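# Seat the tilted brick onto the base brick

## Task

Place the tilted brick so it sits squarely and completely on the base brick, release it so it stays put with no help from the robot, then open the gripper and withdraw the arm.

## Robot and tools

ROBOT. Two arms, left_arm and right_arm, mounted facing each other across a table. Each has six joints, always listed in this order: waist, shoulder, elbow, wrist pitch, wrist yaw, wrist roll. Each also has a parallel gripper. Stated joint ranges in radians, identical for both arms: waist -3.054 to 3.054, shoulder 0.000 to 3.142, elbow 0.000 to 2.356, wrist pitch -1.571 to 1.571, wrist yaw -1.571 to 1.571, wrist roll -3.142 to 3.142. A real end may differ from these by up to 0.010 rad.

FRAME. All reported hand poses share one world frame. Its origin is the table centre, +z is up, and the table surface is at z = +0.020 m. left_arm's base is on the +y side. The names left and right refer to the arms, not to sides of any image. In the gripper's own frame the fingers extend along +x and close along y. The reported hand position is the point between the finger pads, roughly 3 to 4 cm short of the fingertips, and it can be somewhat wrong, especially with the arm stretched out.

execute_actions(actions). actions is a list of actions. Each action is a list of 1 to 15 rows and lasts 15 control steps of 1/30 s (0.5 s). If fewer than 15 rows are given, the final row repeats. Every row has 14 numbers, each in [-1, 1], covering both arms even if one stays still: left_arm's six joint values then its opening, then right_arm's six joint values then its opening. Joint values are offsets, not poses: they are measured from the joint angles at the start of that action (not from the previous row; for the first action, from the last reported angles). They are scaled so that 1.0 equals 0.9615 rad for waist, shoulder and elbow, 1.713 rad for wrist pitch, 1.767 rad for wrist yaw and 1.728 rad for wrist roll. The opening is absolute: +1 is fully open (0.088 m gap), about -0.80 is where empty fingers touch, and lower values add nothing. Closing fully takes at least 0.5 s. An empty list just returns the current state and images. If an action would push a joint more than 0.010 rad outside its range, that action is rejected for both arms; if the first action does so, or any action is malformed, the whole call is rejected. A joint driven to its true end is stopped there and the result prints "joint sent to its limit".

move(target, speed, blocking). target is one 14-number row laid out as above; its joint values are offsets from the "Joint positions" of the most recent result that printed them, and the openings are absolute, applied at the start. All joints travel together so they finish at once, making the hand follow a curve. speed (0.01 to 2 rad/s, default 0.5) caps the joint with the longest trip; a path takes 0.5 to 10 s and is cut off at 10 s. Moves do not avoid obstacles or the other arm. Faster moves hit harder, and targets set beyond a contact press harder. The result adds a "move:" line with the outcome (done, off_target, moving, held, fault), limits=held or limits=none, and each arm's joint farthest from its target. With blocking=false the reply comes after 0.5 s while motion continues; until a result shows it ended, further moves and execute_actions are rejected, so use wait or stop.

wait(seconds), 0 to 10: lets time pass with the last command held; returns early if a running move ends. stop(): brakes a running move; fast arms need space to stop; fingers keep moving. zoom_image(camera, region): enlarges part of a camera's latest image; region is [x0, y0, x1, y1] in pixels, origin top-left, at most 504 by 504. finished_scene(scene): ends the current scene, given its number; irreversible; reports success.

CAMERAS (all 504x504): cam_head_left, cam_head_right, cam_high, cam_low, cam_left_wrist, cam_right_wrist. Calibration (intrinsics, distortion, world-to-camera transforms) is provided and is approximately right; wrist camera poses follow the arm's joint readings.

RESULTS. The state line gives, per arm, end_effector_position (m), end_effector_quat_wxyz, and linear and angular velocity. Joint positions and Joint velocities list each arm's six joints (rad, rad/s) plus the finger-pad gap (m). Joint targets shows what the joints are currently being driven to. grip_measured expresses the measured opening on the command scale; each gripper may read off by about 1 mm, and while squeezing something hard it reads narrower by up to 0.061. To hold a part, command roughly 0.07 below grip_measured; less for a gentler hold. Per-step joint readings appear after actions; HELD beside an arm means part of its row was held back on that step. "joint command not followed" means a clearance check altered that arm's joint targets. MOTOR HOT and OVER-TEMPERATURE FAULT warn about heating from carrying loads; overheating freezes the arm and can eventually cut its power.

MOTION LIMITS. Each step, targets may lead measured angles by at most 0.211 rad (waist, shoulder, elbow), 0.213 (wrist pitch), 0.267 (wrist yaw), 0.228 (wrist roll), and are scaled back if they would move the hand over 70 mm, so big offsets need several actions and an unfinished motion should be recommanded. Friction can leave joints short, especially at long reach; check readings after each move.

AVOID. Knocking or placing anything off the table (fails the task); arms colliding or pressing on each other; contact torques reaching the load limits (N m: waist 16.6, shoulder 20.6, elbow 20.5, wrist pitch 5.42, wrist yaw 5.4, wrist roll 5.07, held weight included), which freezes that arm for 10 s; drops, slips, slams and hard shoves. Outside forces may briefly tug a held part or nudge loose objects. The simulation runs on while you compose a reply, with the arm holding its last command.

Each tool is called after "Call:" as name([rows], argument=value, ...), one row to a line, values as JSON.

## Session

Call:
execute_actions(actions=[])

Scene clock: 0.00 s.
left_arm: end_effector_position=(-0.0187, +0.1437, +0.3679) grip_measured=+1.000 end_effector_quat_wxyz=(+0.709, -0.023, -0.024, -0.704) end_effector_velocity=(+0.003, -0.000, -0.000) end_effector_angular_velocity=(-0.002, -0.006, +0.020) | right_arm: end_effector_position=(+0.0348, -0.3319, +0.2163) grip_measured=+0.984 end_effector_quat_wxyz=(+0.647, +0.268, +0.693, +0.171) end_effector_velocity=(-0.002, -0.001, -0.002) end_effector_angular_velocity=(-0.000, +0.001, +0.018)
Joint names: [waist, shoulder, elbow, wrist pitch, wrist yaw, wrist roll]
Joint positions: left_arm=[ 0.001  0.842  0.657  0.251 -0.006  0.002  0.088] | right_arm=[-1.006  0.66   0.813 -1.366 -0.535  0.808  0.087]
Joint velocities: left_arm=[-0.002  0.002 -0.002  0.007 -0.022  0.007  0.   ] | right_arm=[-0.002 -0.002 -0.007 -0.007 -0.007 -0.022 -0.   ]
Motor temperatures (°C, as the motors report them): left_arm=[19 21 21 21 19 22] | right_arm=[20 20 21 19 20 20]
Heat: left arm: hottest wrist roll 22 °C (+0.0 °C/min); right arm: hottest elbow 21 °C (+0.0 °C/min).
Joint targets: left_arm=[0.001 0.842 0.657 0.251 -0.006 0.002] | right_arm=[-1.006 0.660 0.813 -1.366 -0.535 0.808]

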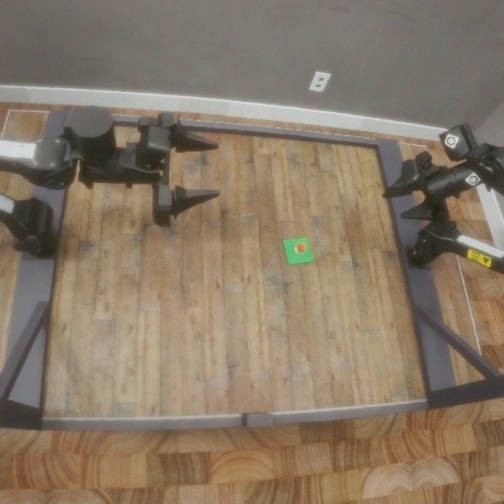

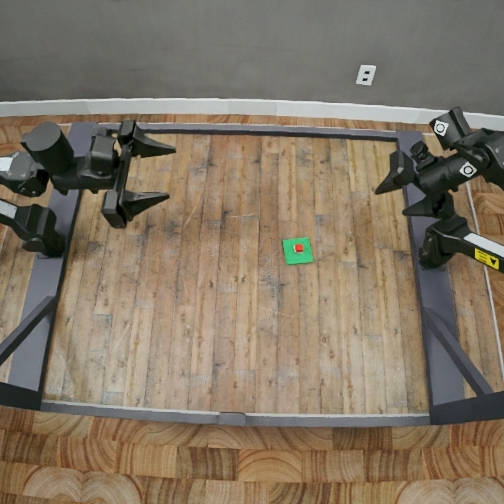

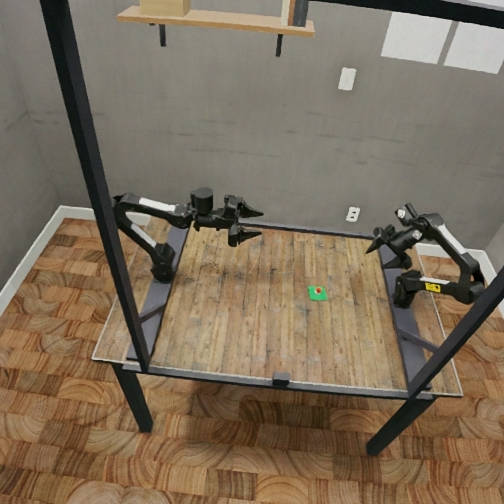

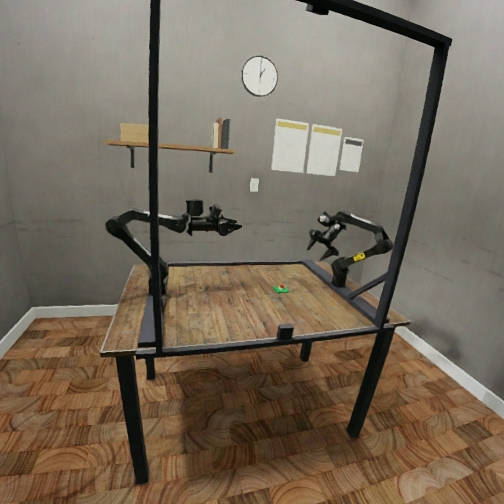

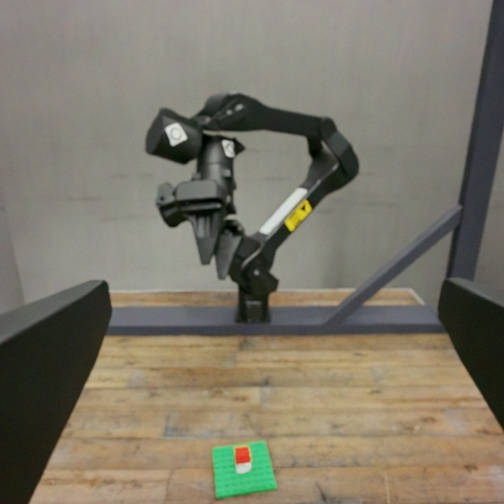

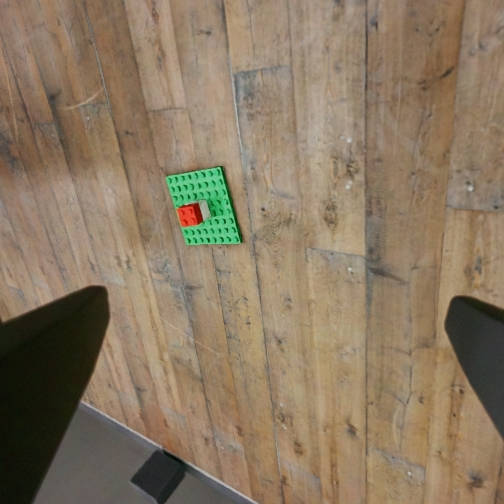

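Call:
zoom_image(camera="cam_right_wrist", region=[150, 150, 260, 260])

Call:
zoom_image(camera="cam_left_wrist", region=[200, 430, 290, 504])

Call:
zoom_image(camera="cam_head_right", region=[270, 225, 325, 275])

Call:
zoom_image(camera="cam_low", region=[260, 275, 300, 300])

Region (150, 150, 260, 260) of cam_right_wrist's 504x504 image, scaled by 4.582, with more detail than that image has.

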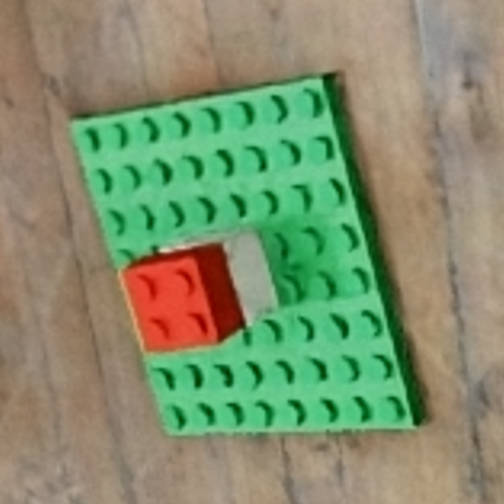

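Region (200, 430, 290, 504) of cam_left_wrist's 504x504 image, scaled by 5.600, with more detail than that image has; it fills the top 414 rows of this view, and the rest is white.

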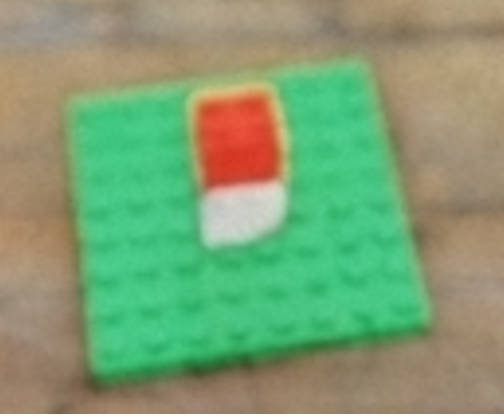

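Region (270, 225, 325, 275) of cam_head_right's 504x504 image, scaled by 9.164, with more detail than that image has; it fills the top 458 rows of this view, and the rest is white.

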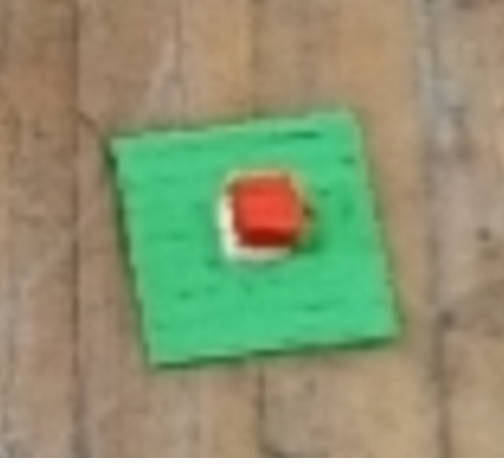

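Region (260, 275, 300, 300) of cam_low's 504x504 image, scaled by 12.600, with more detail than that image has; it fills the top 315 rows of this view, and the rest is white.

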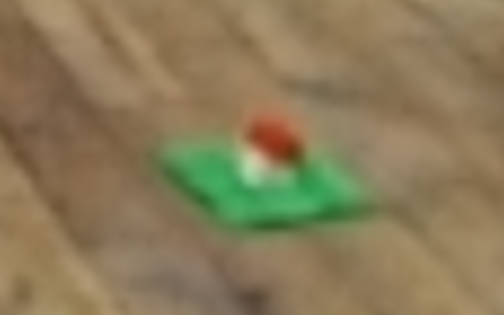

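Call:
move(target=[0,0,0,0,0,0,1, 1.046,0.77,0.195,0.114,0.303,-0.468,-1], speed=0.8)

action 0: every number of target must lie in its column's range; nothing of the call was run and nothing moved

Call:
move(target=[0,0,0,0,0,0,1, 1.0,0.77,0.195,0.114,0.303,-0.468,-1], speed=0.8)

Scene clock: 26.17 s.
left_arm: end_effector_position=(-0.0187, +0.1437, +0.3679) grip_measured=+1.000 end_effector_quat_wxyz=(+0.709, -0.023, -0.024, -0.704) end_effector_velocity=(+0.000, +0.000, -0.002) end_effector_angular_velocity=(+0.007, +0.008, +0.004) | right_arm: end_effector_position=(-0.0099, -0.2375, +0.1425) grip_measured=-0.814 end_effector_quat_wxyz=(+0.510, -0.488, +0.516, +0.485) end_effector_velocity=(-0.002, -0.005, -0.000) end_effector_angular_velocity=(-0.022, +0.008, +0.010)
Joint names: [waist, shoulder, elbow, wrist pitch, wrist yaw, wrist roll]
Joint positions: left_arm=[ 0.001  0.842  0.657  0.251 -0.006  0.002  0.088] | right_arm=[-0.047  1.394  0.987 -1.173 -0.003  0.005  0.   ]
Joint velocities: left_arm=[-0.002 -0.002 -0.002 -0.007 -0.007 -0.007  0.   ] | right_arm=[ 0.002 -0.002 -0.002 -0.022 -0.007 -0.007  0.   ]
Motor temperatures (°C, as the motors report them): left_arm=[19 21 25 24 19 22] | right_arm=[20 20 23 20 20 20]
Heat: left arm: hottest elbow 25 °C (+6.9 °C/min); right arm: hottest elbow 23 °C (+4.6 °C/min).
Joint targets: left_arm=[0.001 0.842 0.657 0.251 -0.006 0.002] | right_arm=[-0.044 1.400 1.000 -1.171 0.000 -0.000]
move: off_target (right_arm); limits=none; left_arm: farthest joint: the waist, 0.000 radians from its target (0.000 radians at the start); right_arm: farthest joint: the elbow, 0.013 radians from its target (0.188 radians at the start)
camera_calibration (this result's frames):
cam_right_wrist: T_world_to_cam=[[0.999451, -0.00355722, 0.0329327, 0.0132492], [-0.0161708, -0.92009, 0.391373, -0.247878], [0.0289088, -0.391691, -0.919643, 0.106475], [0, 0, 0, 1]] pos_world=[-0.0203284, -0.186318, 0.194495]

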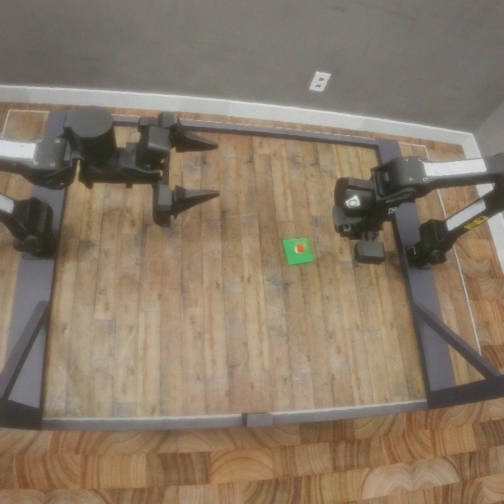

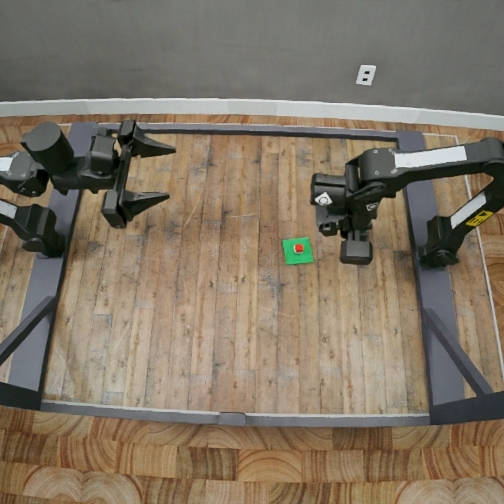

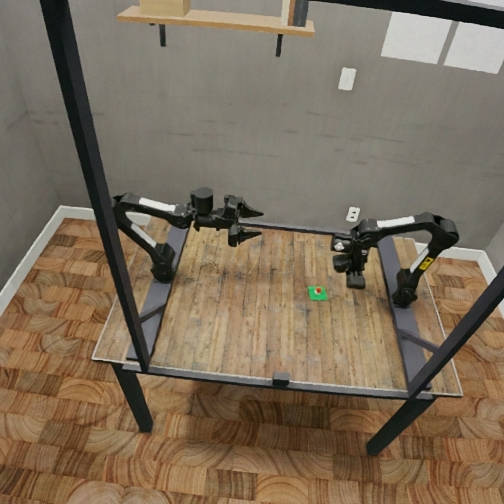

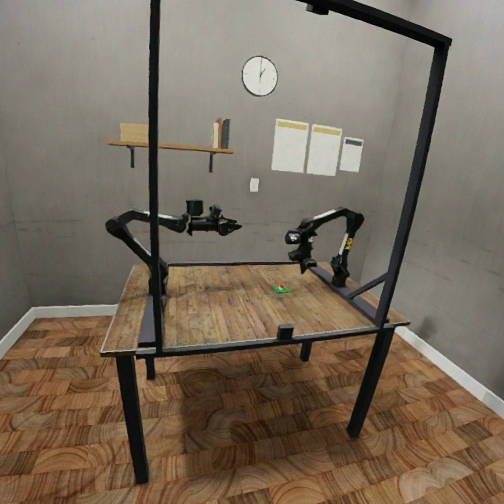

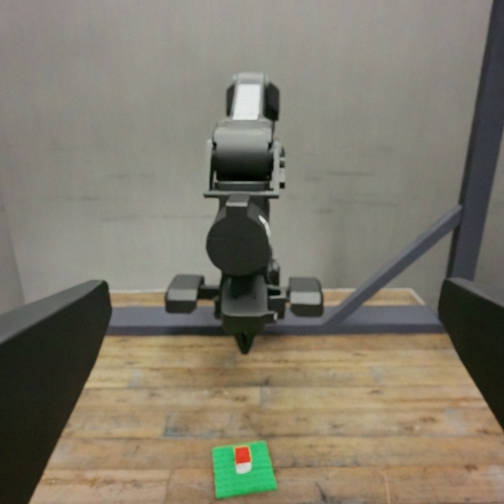

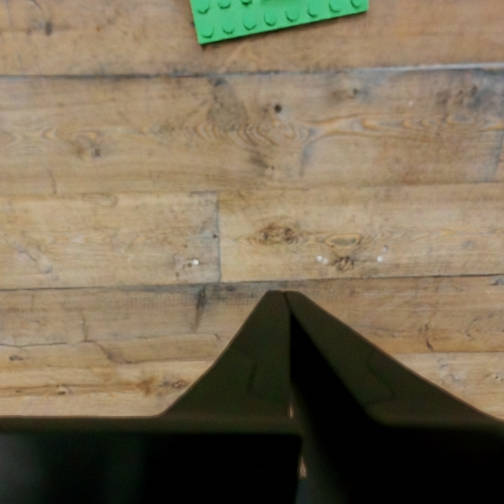

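Call:
move(target=[0,0,0,0,0,0,1, -0.025,0.36,0.375,0,0,0,-1])

Scene clock: 34.97 s.
left_arm: end_effector_position=(-0.0187, +0.1437, +0.3679) grip_measured=+1.000 end_effector_quat_wxyz=(+0.709, -0.023, -0.024, -0.704) end_effector_velocity=(-0.002, +0.001, +0.001) end_effector_angular_velocity=(-0.007, +0.021, -0.011) | right_arm: end_effector_position=(+0.0009, -0.1468, +0.1457) grip_measured=-0.814 end_effector_quat_wxyz=(+0.518, -0.481, +0.518, +0.482) end_effector_velocity=(-0.000, -0.002, -0.001) end_effector_angular_velocity=(-0.012, +0.008, +0.005)
Joint names: [waist, shoulder, elbow, wrist pitch, wrist yaw, wrist roll]
Joint positions: left_arm=[ 0.001  0.842  0.657  0.251 -0.006  0.002  0.088] | right_arm=[-0.068  1.731  1.334 -1.173 -0.003  0.005  0.   ]
Joint velocities: left_arm=[-0.002 -0.002 -0.002  0.007  0.007 -0.022  0.   ] | right_arm=[-0.002  0.002 -0.002 -0.007 -0.007 -0.007  0.   ]
Motor temperatures (°C, as the motors report them): left_arm=[19 21 26 25 19 22] | right_arm=[20 21 24 20 20 20]
Heat: left arm: hottest elbow 26 °C (+6.9 °C/min); right arm: hottest elbow 24 °C (+5.1 °C/min).
Joint targets: left_arm=[0.001 0.842 0.657 0.251 -0.006 0.002] | right_arm=[-0.072 1.740 1.348 -1.173 -0.003 0.005]
move: off_target (right_arm); limits=none; left_arm: farthest joint: the waist, 0.000 radians from its target (0.000 radians at the start); right_arm: farthest joint: the elbow, 0.013 radians from its target (0.360 radians at the start)
camera_calibration (this result's frames):
cam_right_wrist: T_world_to_cam=[[0.999144, -0.0244714, 0.0333665, -0.000510054], [-0.0353807, -0.92339, 0.38223, -0.164642], [0.0214566, -0.383083, -0.923465, 0.146458], [0, 0, 0, 1]] pos_world=[-0.00845802, -0.0959355, 0.198197]

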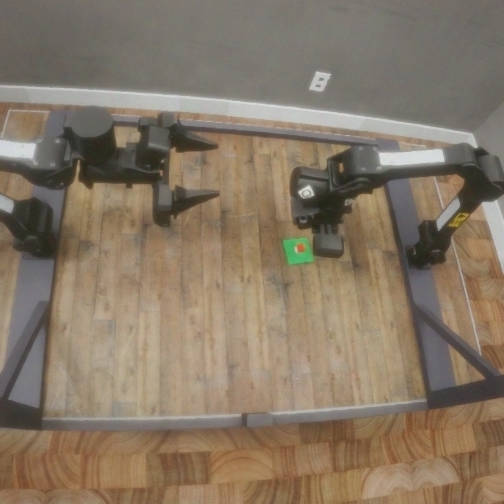

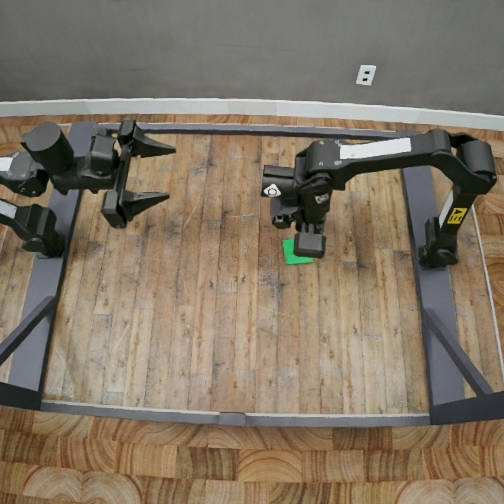

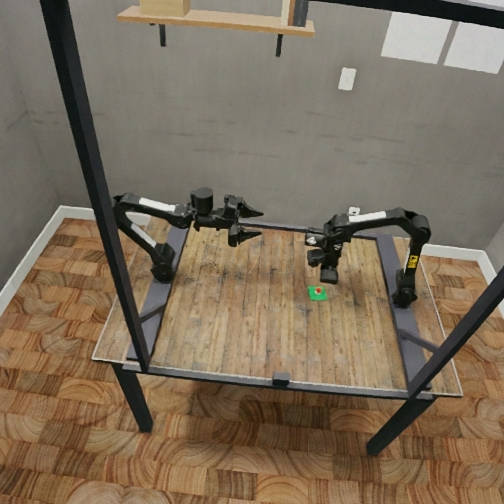

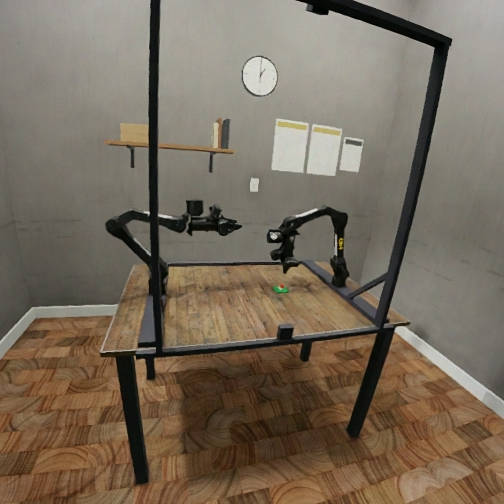

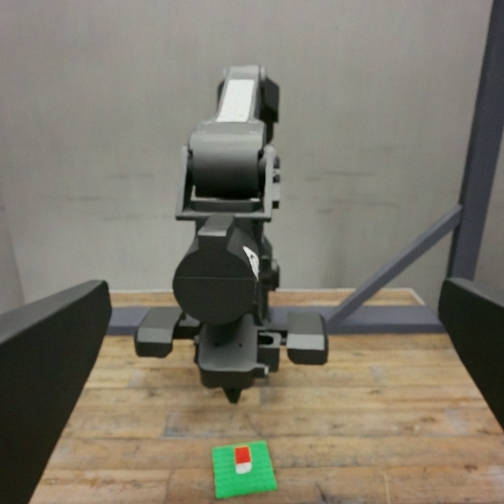

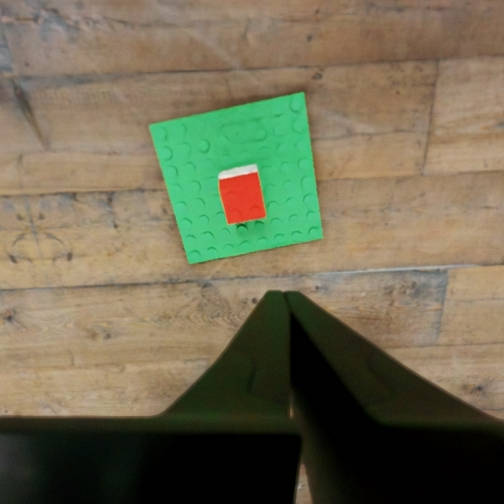

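Call:
move(target=[0,0,0,0,0,0,1, 0.03,0.105,-0.078,0.105,0,0,-1], speed=0.3)

Call:
zoom_image(camera="cam_low", region=[250, 255, 310, 300])

Call:
zoom_image(camera="cam_left_wrist", region=[190, 400, 300, 504])

Scene clock: 47.43 s.
left_arm: end_effector_position=(-0.0187, +0.1437, +0.3679) grip_measured=+1.000 end_effector_quat_wxyz=(+0.709, -0.023, -0.024, -0.704) end_effector_velocity=(+0.000, +0.001, +0.001) end_effector_angular_velocity=(-0.007, -0.007, +0.005) | right_arm: end_effector_position=(-0.0064, -0.1280, +0.1015) grip_measured=-0.814 end_effector_quat_wxyz=(+0.516, -0.483, +0.508, +0.493) end_effector_velocity=(-0.003, -0.002, -0.001) end_effector_angular_velocity=(-0.011, +0.022, +0.005)
Joint names: [waist, shoulder, elbow, wrist pitch, wrist yaw, wrist roll]
Joint positions: left_arm=[ 0.001  0.842  0.657  0.251 -0.006  0.002  0.088] | right_arm=[-0.043  1.824  1.268 -0.996 -0.003  0.005  0.   ]
Joint velocities: left_arm=[-0.002 -0.002 -0.002  0.007 -0.007  0.007  0.   ] | right_arm=[-0.002  0.002 -0.002 -0.007 -0.022 -0.007  0.   ]
Motor temperatures (°C, as the motors report them): left_arm=[19 21 26 25 19 22] | right_arm=[20 22 25 20 20 20]
Heat: left arm: hottest elbow 26 °C (+5.1 °C/min); right arm: hottest elbow 25 °C (+5.1 °C/min).
Joint targets: left_arm=[0.001 0.842 0.657 0.251 -0.006 0.002] | right_arm=[-0.039 1.832 1.259 -0.994 -0.003 0.005]
move: done; limits=none; left_arm: farthest joint: the waist, 0.000 radians from its target (0.000 radians at the start); right_arm: farthest joint: the elbow, 0.009 radians from its target (0.076 radians at the start)
camera_calibration (this result's frames):
cam_right_wrist: T_world_to_cam=[[0.999418, 0.0008733, 0.0341156, 0.0118731], [-0.0116915, -0.930416, 0.366319, -0.129819], [0.0320616, -0.366504, -0.929864, 0.115863], [0, 0, 0, 1]] pos_world=[-0.0170987, -0.0783318, 0.154887]

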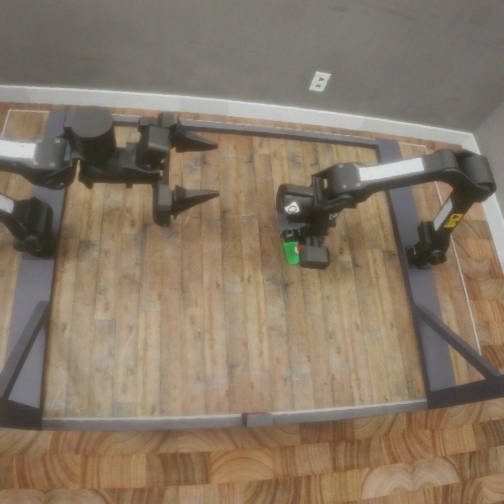

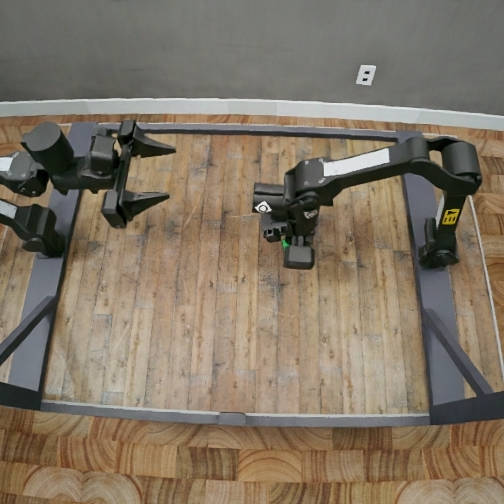

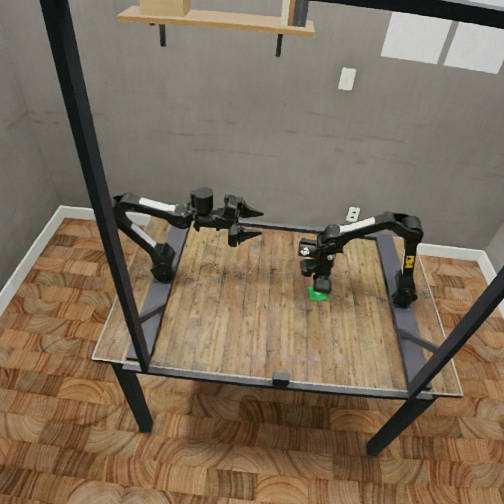

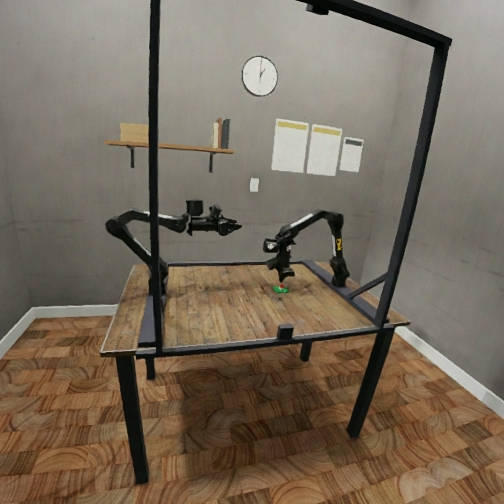

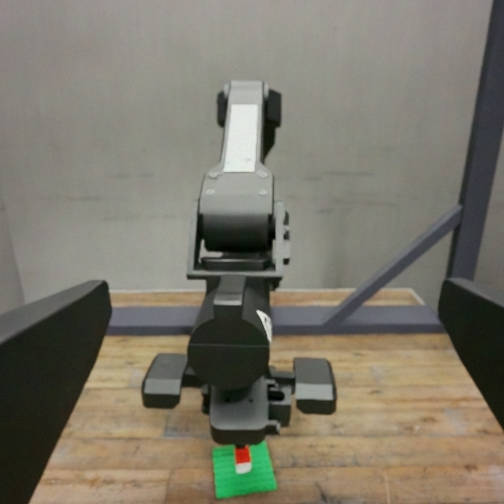

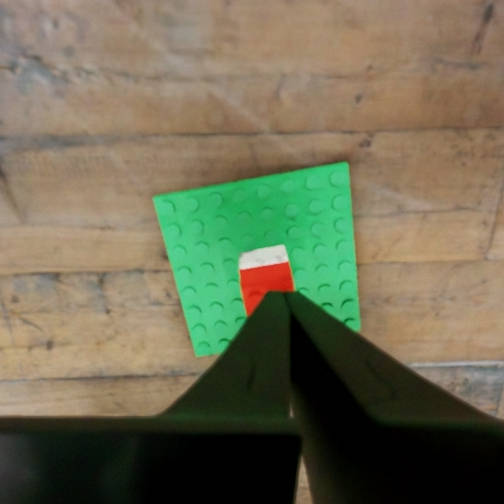

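Region (250, 255, 310, 300) of cam_low's 504x504 image, scaled by 8.400, with more detail than that image has; it fills the top 378 rows of this view, and the rest is white.

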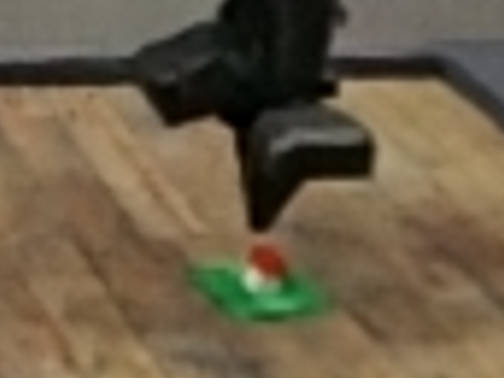

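Region (190, 400, 300, 504) of cam_left_wrist's 504x504 image, scaled by 4.582, with more detail than that image has; it fills the top 477 rows of this view, and the rest is white.

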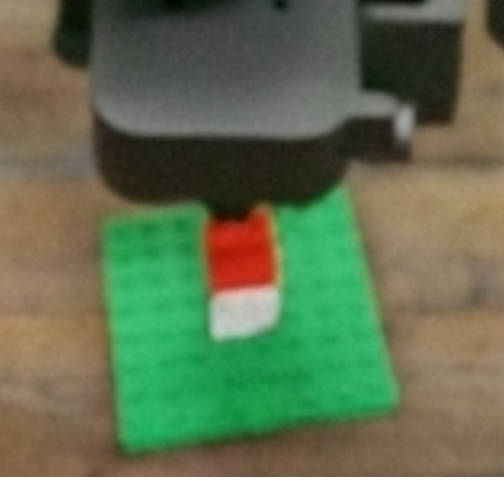

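Call:
move(target=[0,0,0,0,0,0,1, 0,-0.025,-0.078,0.02,0,0,-1], speed=0.1)

Call:
zoom_image(camera="cam_low", region=[250, 255, 310, 300])

Scene clock: 57.40 s.
left_arm: end_effector_position=(-0.0187, +0.1437, +0.3679) grip_measured=+1.000 end_effector_quat_wxyz=(+0.709, -0.023, -0.024, -0.704) end_effector_velocity=(+0.003, -0.001, -0.003) end_effector_angular_velocity=(+0.002, -0.006, +0.020) | right_arm: end_effector_position=(-0.0069, -0.1407, +0.0887) grip_measured=-0.814 end_effector_quat_wxyz=(+0.509, -0.489, +0.514, +0.487) end_effector_velocity=(+0.000, -0.005, +0.002) end_effector_angular_velocity=(-0.017, -0.007, +0.010)
Joint names: [waist, shoulder, elbow, wrist pitch, wrist yaw, wrist roll]
Joint positions: left_arm=[ 0.001  0.842  0.657  0.251 -0.006  0.002  0.088] | right_arm=[-0.043  1.815  1.202 -0.965 -0.003  0.005  0.   ]
Joint velocities: left_arm=[-0.002  0.002 -0.007  0.007 -0.022  0.007  0.   ] | right_arm=[ 0.002 -0.007 -0.002 -0.022  0.007 -0.007  0.   ]
Motor temperatures (°C, as the motors report them): left_arm=[19 21 27 26 19 22] | right_arm=[20 23 24 20 20 20]
Heat: left arm: hottest elbow 27 °C (+5.2 °C/min); right arm: hottest elbow 24 °C (+3.1 °C/min).
Joint targets: left_arm=[0.001 0.842 0.657 0.251 -0.006 0.002] | right_arm=[-0.043 1.800 1.193 -0.962 -0.003 0.005]
move: off_target (right_arm); limits=none; left_arm: farthest joint: the waist, 0.000 radians from its target (0.000 radians at the start); right_arm: farthest joint: the shoulder, 0.015 radians from its target (0.024 radians at the start)
camera_calibration (this result's frames):
cam_right_wrist: T_world_to_cam=[[0.999453, 0.00170506, 0.0330304, 0.0130725], [-0.0112933, -0.921056, 0.389266, -0.137618], [0.0310866, -0.389426, -0.920533, 0.0952723], [0, 0, 0, 1]] pos_world=[-0.0175812, -0.0896746, 0.140839]

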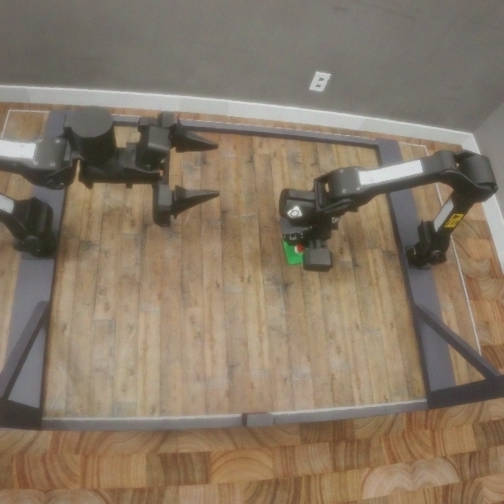

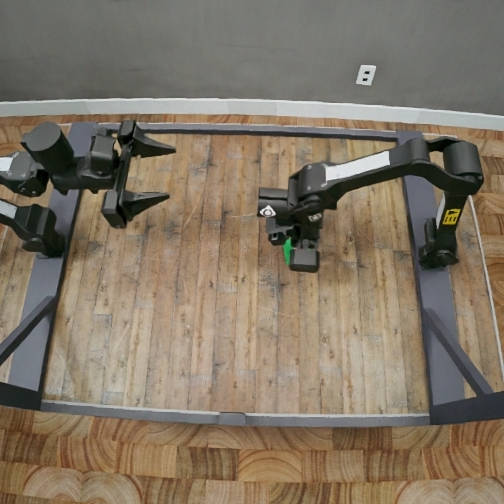

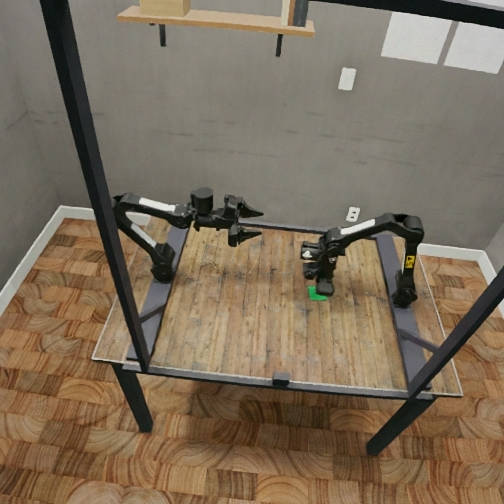

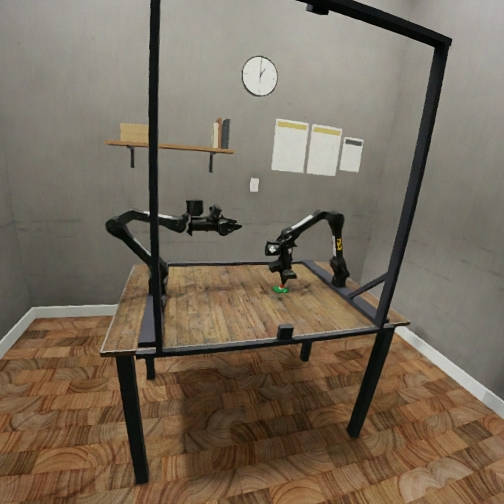

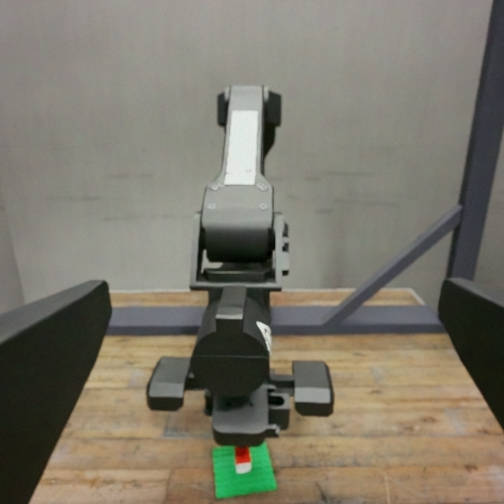

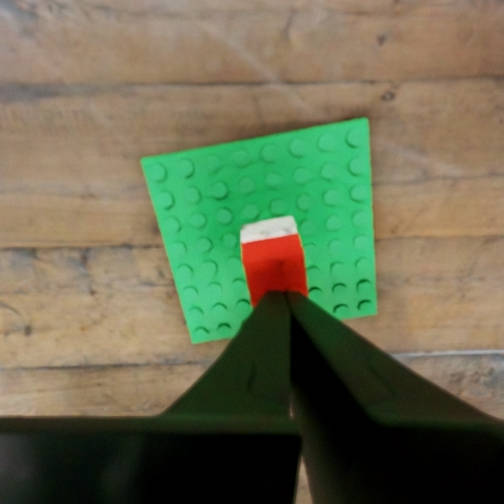

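Region (250, 255, 310, 300) of cam_low's 504x504 image, scaled by 8.400, with more detail than that image has; it fills the top 378 rows of this view, and the rest is white.

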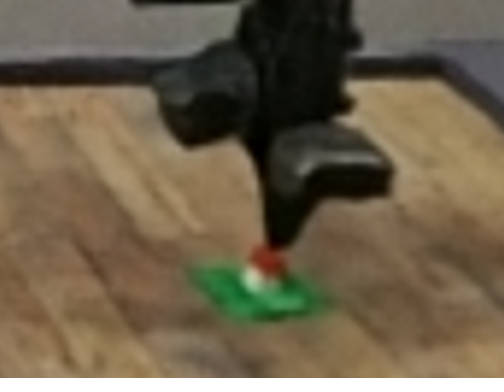

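Call:
move(target=[0,0,0,0,0,0,1, 0.006,0.038,0.042,0,0,0,-1], speed=0.1)

Call:
zoom_image(camera="cam_low", region=[250, 255, 310, 300])

Scene clock: 74.00 s.
left_arm: end_effector_position=(-0.0187, +0.1437, +0.3679) grip_measured=+1.000 end_effector_quat_wxyz=(+0.709, -0.023, -0.024, -0.704) end_effector_velocity=(+0.000, +0.000, -0.002) end_effector_angular_velocity=(+0.007, -0.007, +0.005) | right_arm: end_effector_position=(-0.0075, -0.1335, +0.0870) grip_measured=-0.814 end_effector_quat_wxyz=(+0.509, -0.490, +0.513, +0.488) end_effector_velocity=(-0.000, +0.001, +0.000) end_effector_angular_velocity=(+0.008, +0.007, +0.019)
Joint names: [waist, shoulder, elbow, wrist pitch, wrist yaw, wrist roll]
Joint positions: left_arm=[ 0.001  0.842  0.657  0.251 -0.006  0.002  0.088] | right_arm=[-0.04   1.842  1.229 -0.964 -0.003  0.005  0.   ]
Joint velocities: left_arm=[-0.002 -0.002 -0.002 -0.007 -0.007  0.007  0.   ] | right_arm=[-0.002 -0.002 -0.002  0.007 -0.007 -0.022  0.   ]
Motor temperatures (°C, as the motors report them): left_arm=[19 21 28 26 19 22] | right_arm=[20 26 24 20 20 20]
Heat: left arm: hottest elbow 28 °C (+4.1 °C/min); right arm: hottest shoulder 26 °C (+4.1 °C/min).
Joint targets: left_arm=[0.001 0.842 0.657 0.251 -0.006 0.002] | right_arm=[-0.037 1.851 1.242 -0.964 -0.003 0.005]
move: off_target (right_arm); limits=none; left_arm: farthest joint: the waist, 0.000 radians from its target (0.000 radians at the start); right_arm: farthest joint: the elbow, 0.013 radians from its target (0.041 radians at the start)
camera_calibration (this result's frames):
cam_right_wrist: T_world_to_cam=[[0.999444, 0.00434873, 0.0330641, 0.0140298], [-0.00884557, -0.92138, 0.388563, -0.130334], [0.0321543, -0.388639, -0.920829, 0.0966171], [0, 0, 0, 1]] pos_world=[-0.0182815, -0.0825986, 0.139147]

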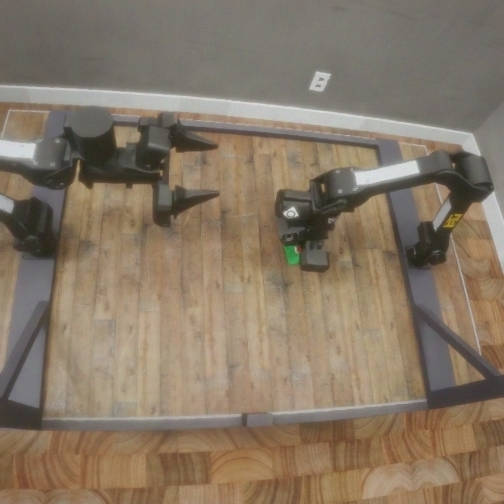

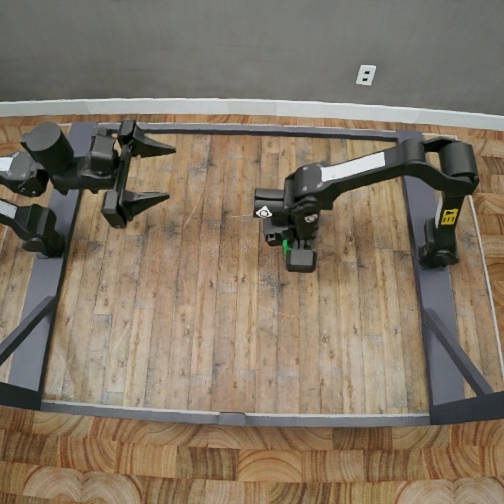

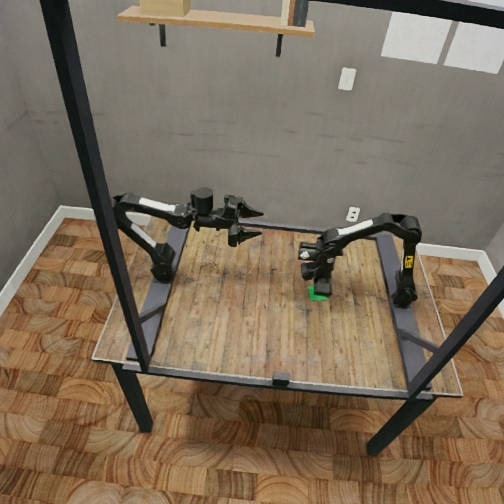

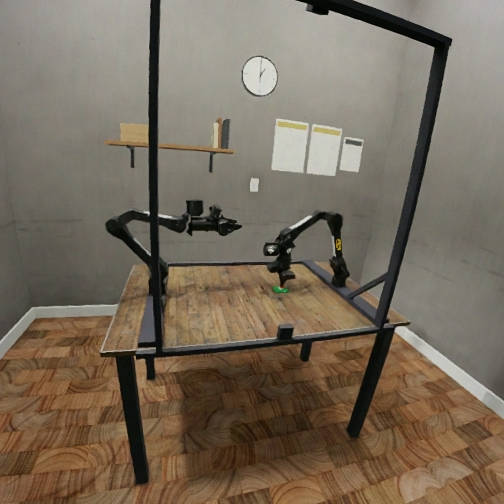

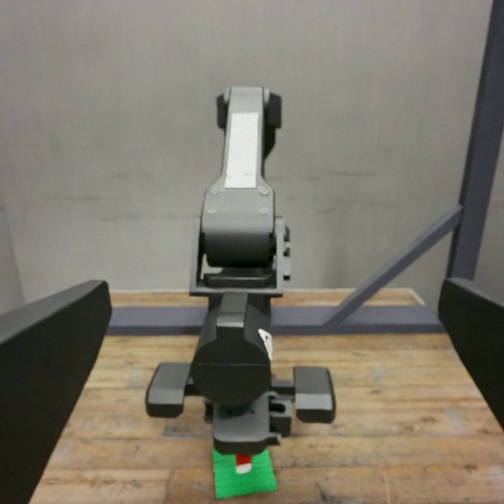

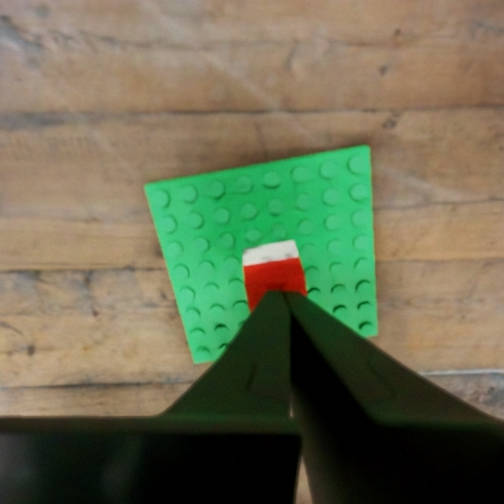

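Region (250, 255, 310, 300) of cam_low's 504x504 image, scaled by 8.400, with more detail than that image has; it fills the top 378 rows of this view, and the rest is white.

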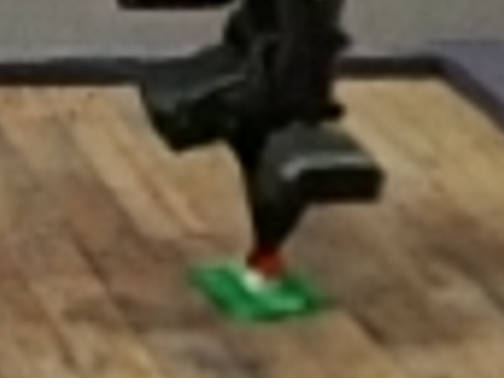

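Call:
move(target=[0,0,0,0,0,0,1, 0,0.024,-0.033,0.022,0,0,-1], speed=0.03)

Call:
zoom_image(camera="cam_low", region=[250, 255, 310, 300])

Scene clock: 83.23 s.
left_arm: end_effector_position=(-0.0187, +0.1437, +0.3679) grip_measured=+1.000 end_effector_quat_wxyz=(+0.709, -0.023, -0.024, -0.704) end_effector_velocity=(+0.003, +0.000, -0.003) end_effector_angular_velocity=(+0.017, -0.006, +0.020) | right_arm: end_effector_position=(-0.0074, -0.1317, +0.0837) grip_measured=-0.814 end_effector_quat_wxyz=(+0.513, -0.486, +0.510, +0.491) end_effector_velocity=(-0.000, -0.002, +0.000) end_effector_angular_velocity=(-0.007, +0.007, +0.020)
Joint names: [waist, shoulder, elbow, wrist pitch, wrist yaw, wrist roll]
Joint positions: left_arm=[ 0.001  0.842  0.657  0.251 -0.006  0.002  0.088] | right_arm=[-0.04   1.842  1.215 -0.936 -0.003  0.005  0.   ]
Joint velocities: left_arm=[-0.002 -0.002  0.002 -0.022 -0.022  0.007  0.   ] | right_arm=[-0.002 -0.002 -0.002 -0.007 -0.007 -0.022  0.   ]
Motor temperatures (°C, as the motors report them): left_arm=[19 21 28 27 19 22] | right_arm=[20 26 24 20 20 20]
Heat: left arm: hottest elbow 28 °C (+3.0 °C/min); right arm: hottest shoulder 26 °C (+3.0 °C/min).
Joint targets: left_arm=[0.001 0.842 0.657 0.251 -0.006 0.002] | right_arm=[-0.040 1.865 1.197 -0.927 -0.002 0.005]
move: off_target (right_arm); limits=none; left_arm: farthest joint: the waist, 0.000 radians from its target (0.000 radians at the start); right_arm: farthest joint: the shoulder, 0.023 radians from its target (0.023 radians at the start)
camera_calibration (this result's frames):
cam_right_wrist: T_world_to_cam=[[0.999424, 0.00386519, 0.0337007, 0.0139405], [-0.00906606, -0.926911, 0.375172, -0.126961], [0.0326876, -0.375261, -0.926342, 0.0965156], [0, 0, 0, 1]] pos_world=[-0.0182384, -0.0815171, 0.136569]

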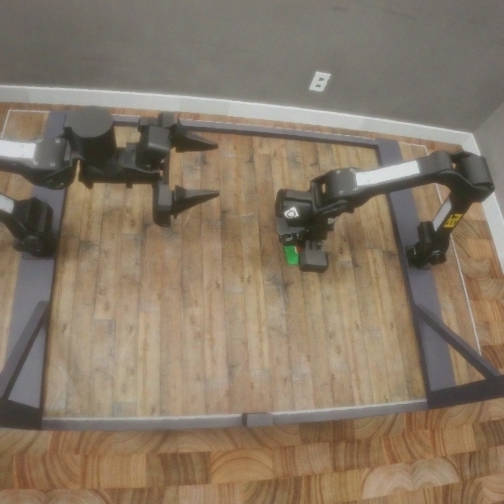

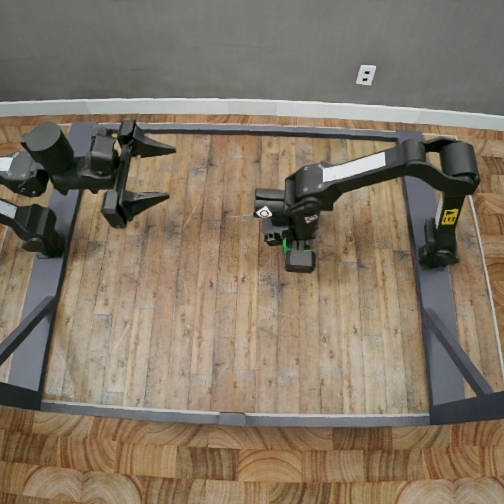

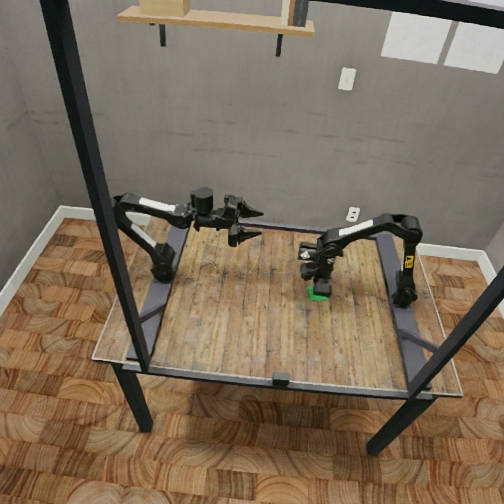

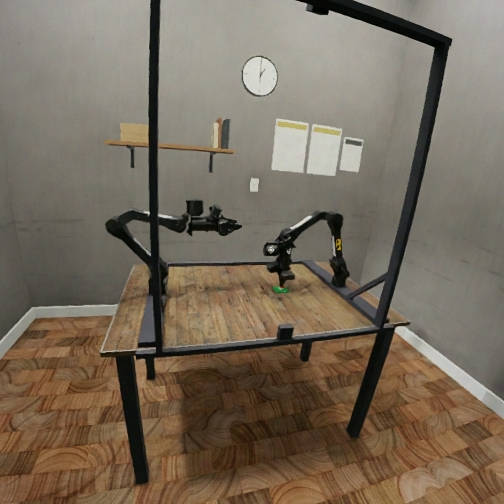

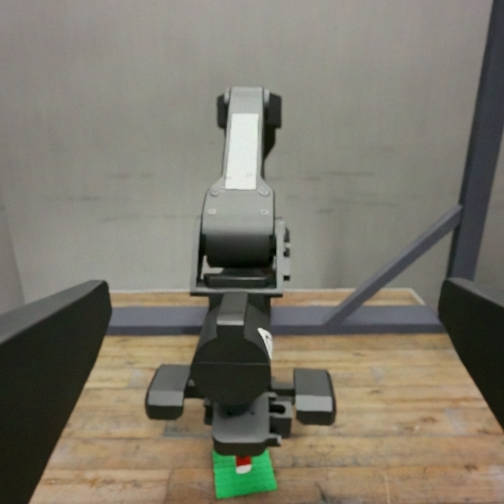

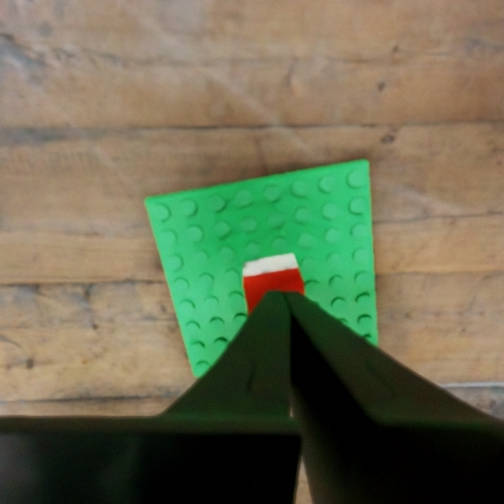

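Region (250, 255, 310, 300) of cam_low's 504x504 image, scaled by 8.400, with more detail than that image has; it fills the top 378 rows of this view, and the rest is white.

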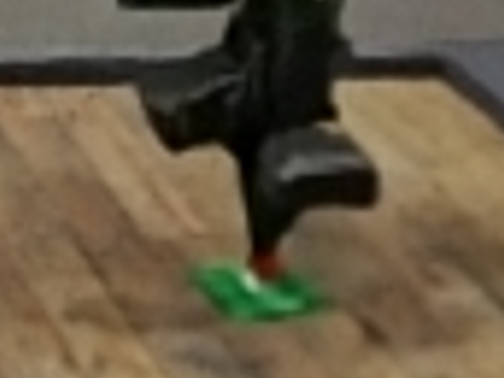

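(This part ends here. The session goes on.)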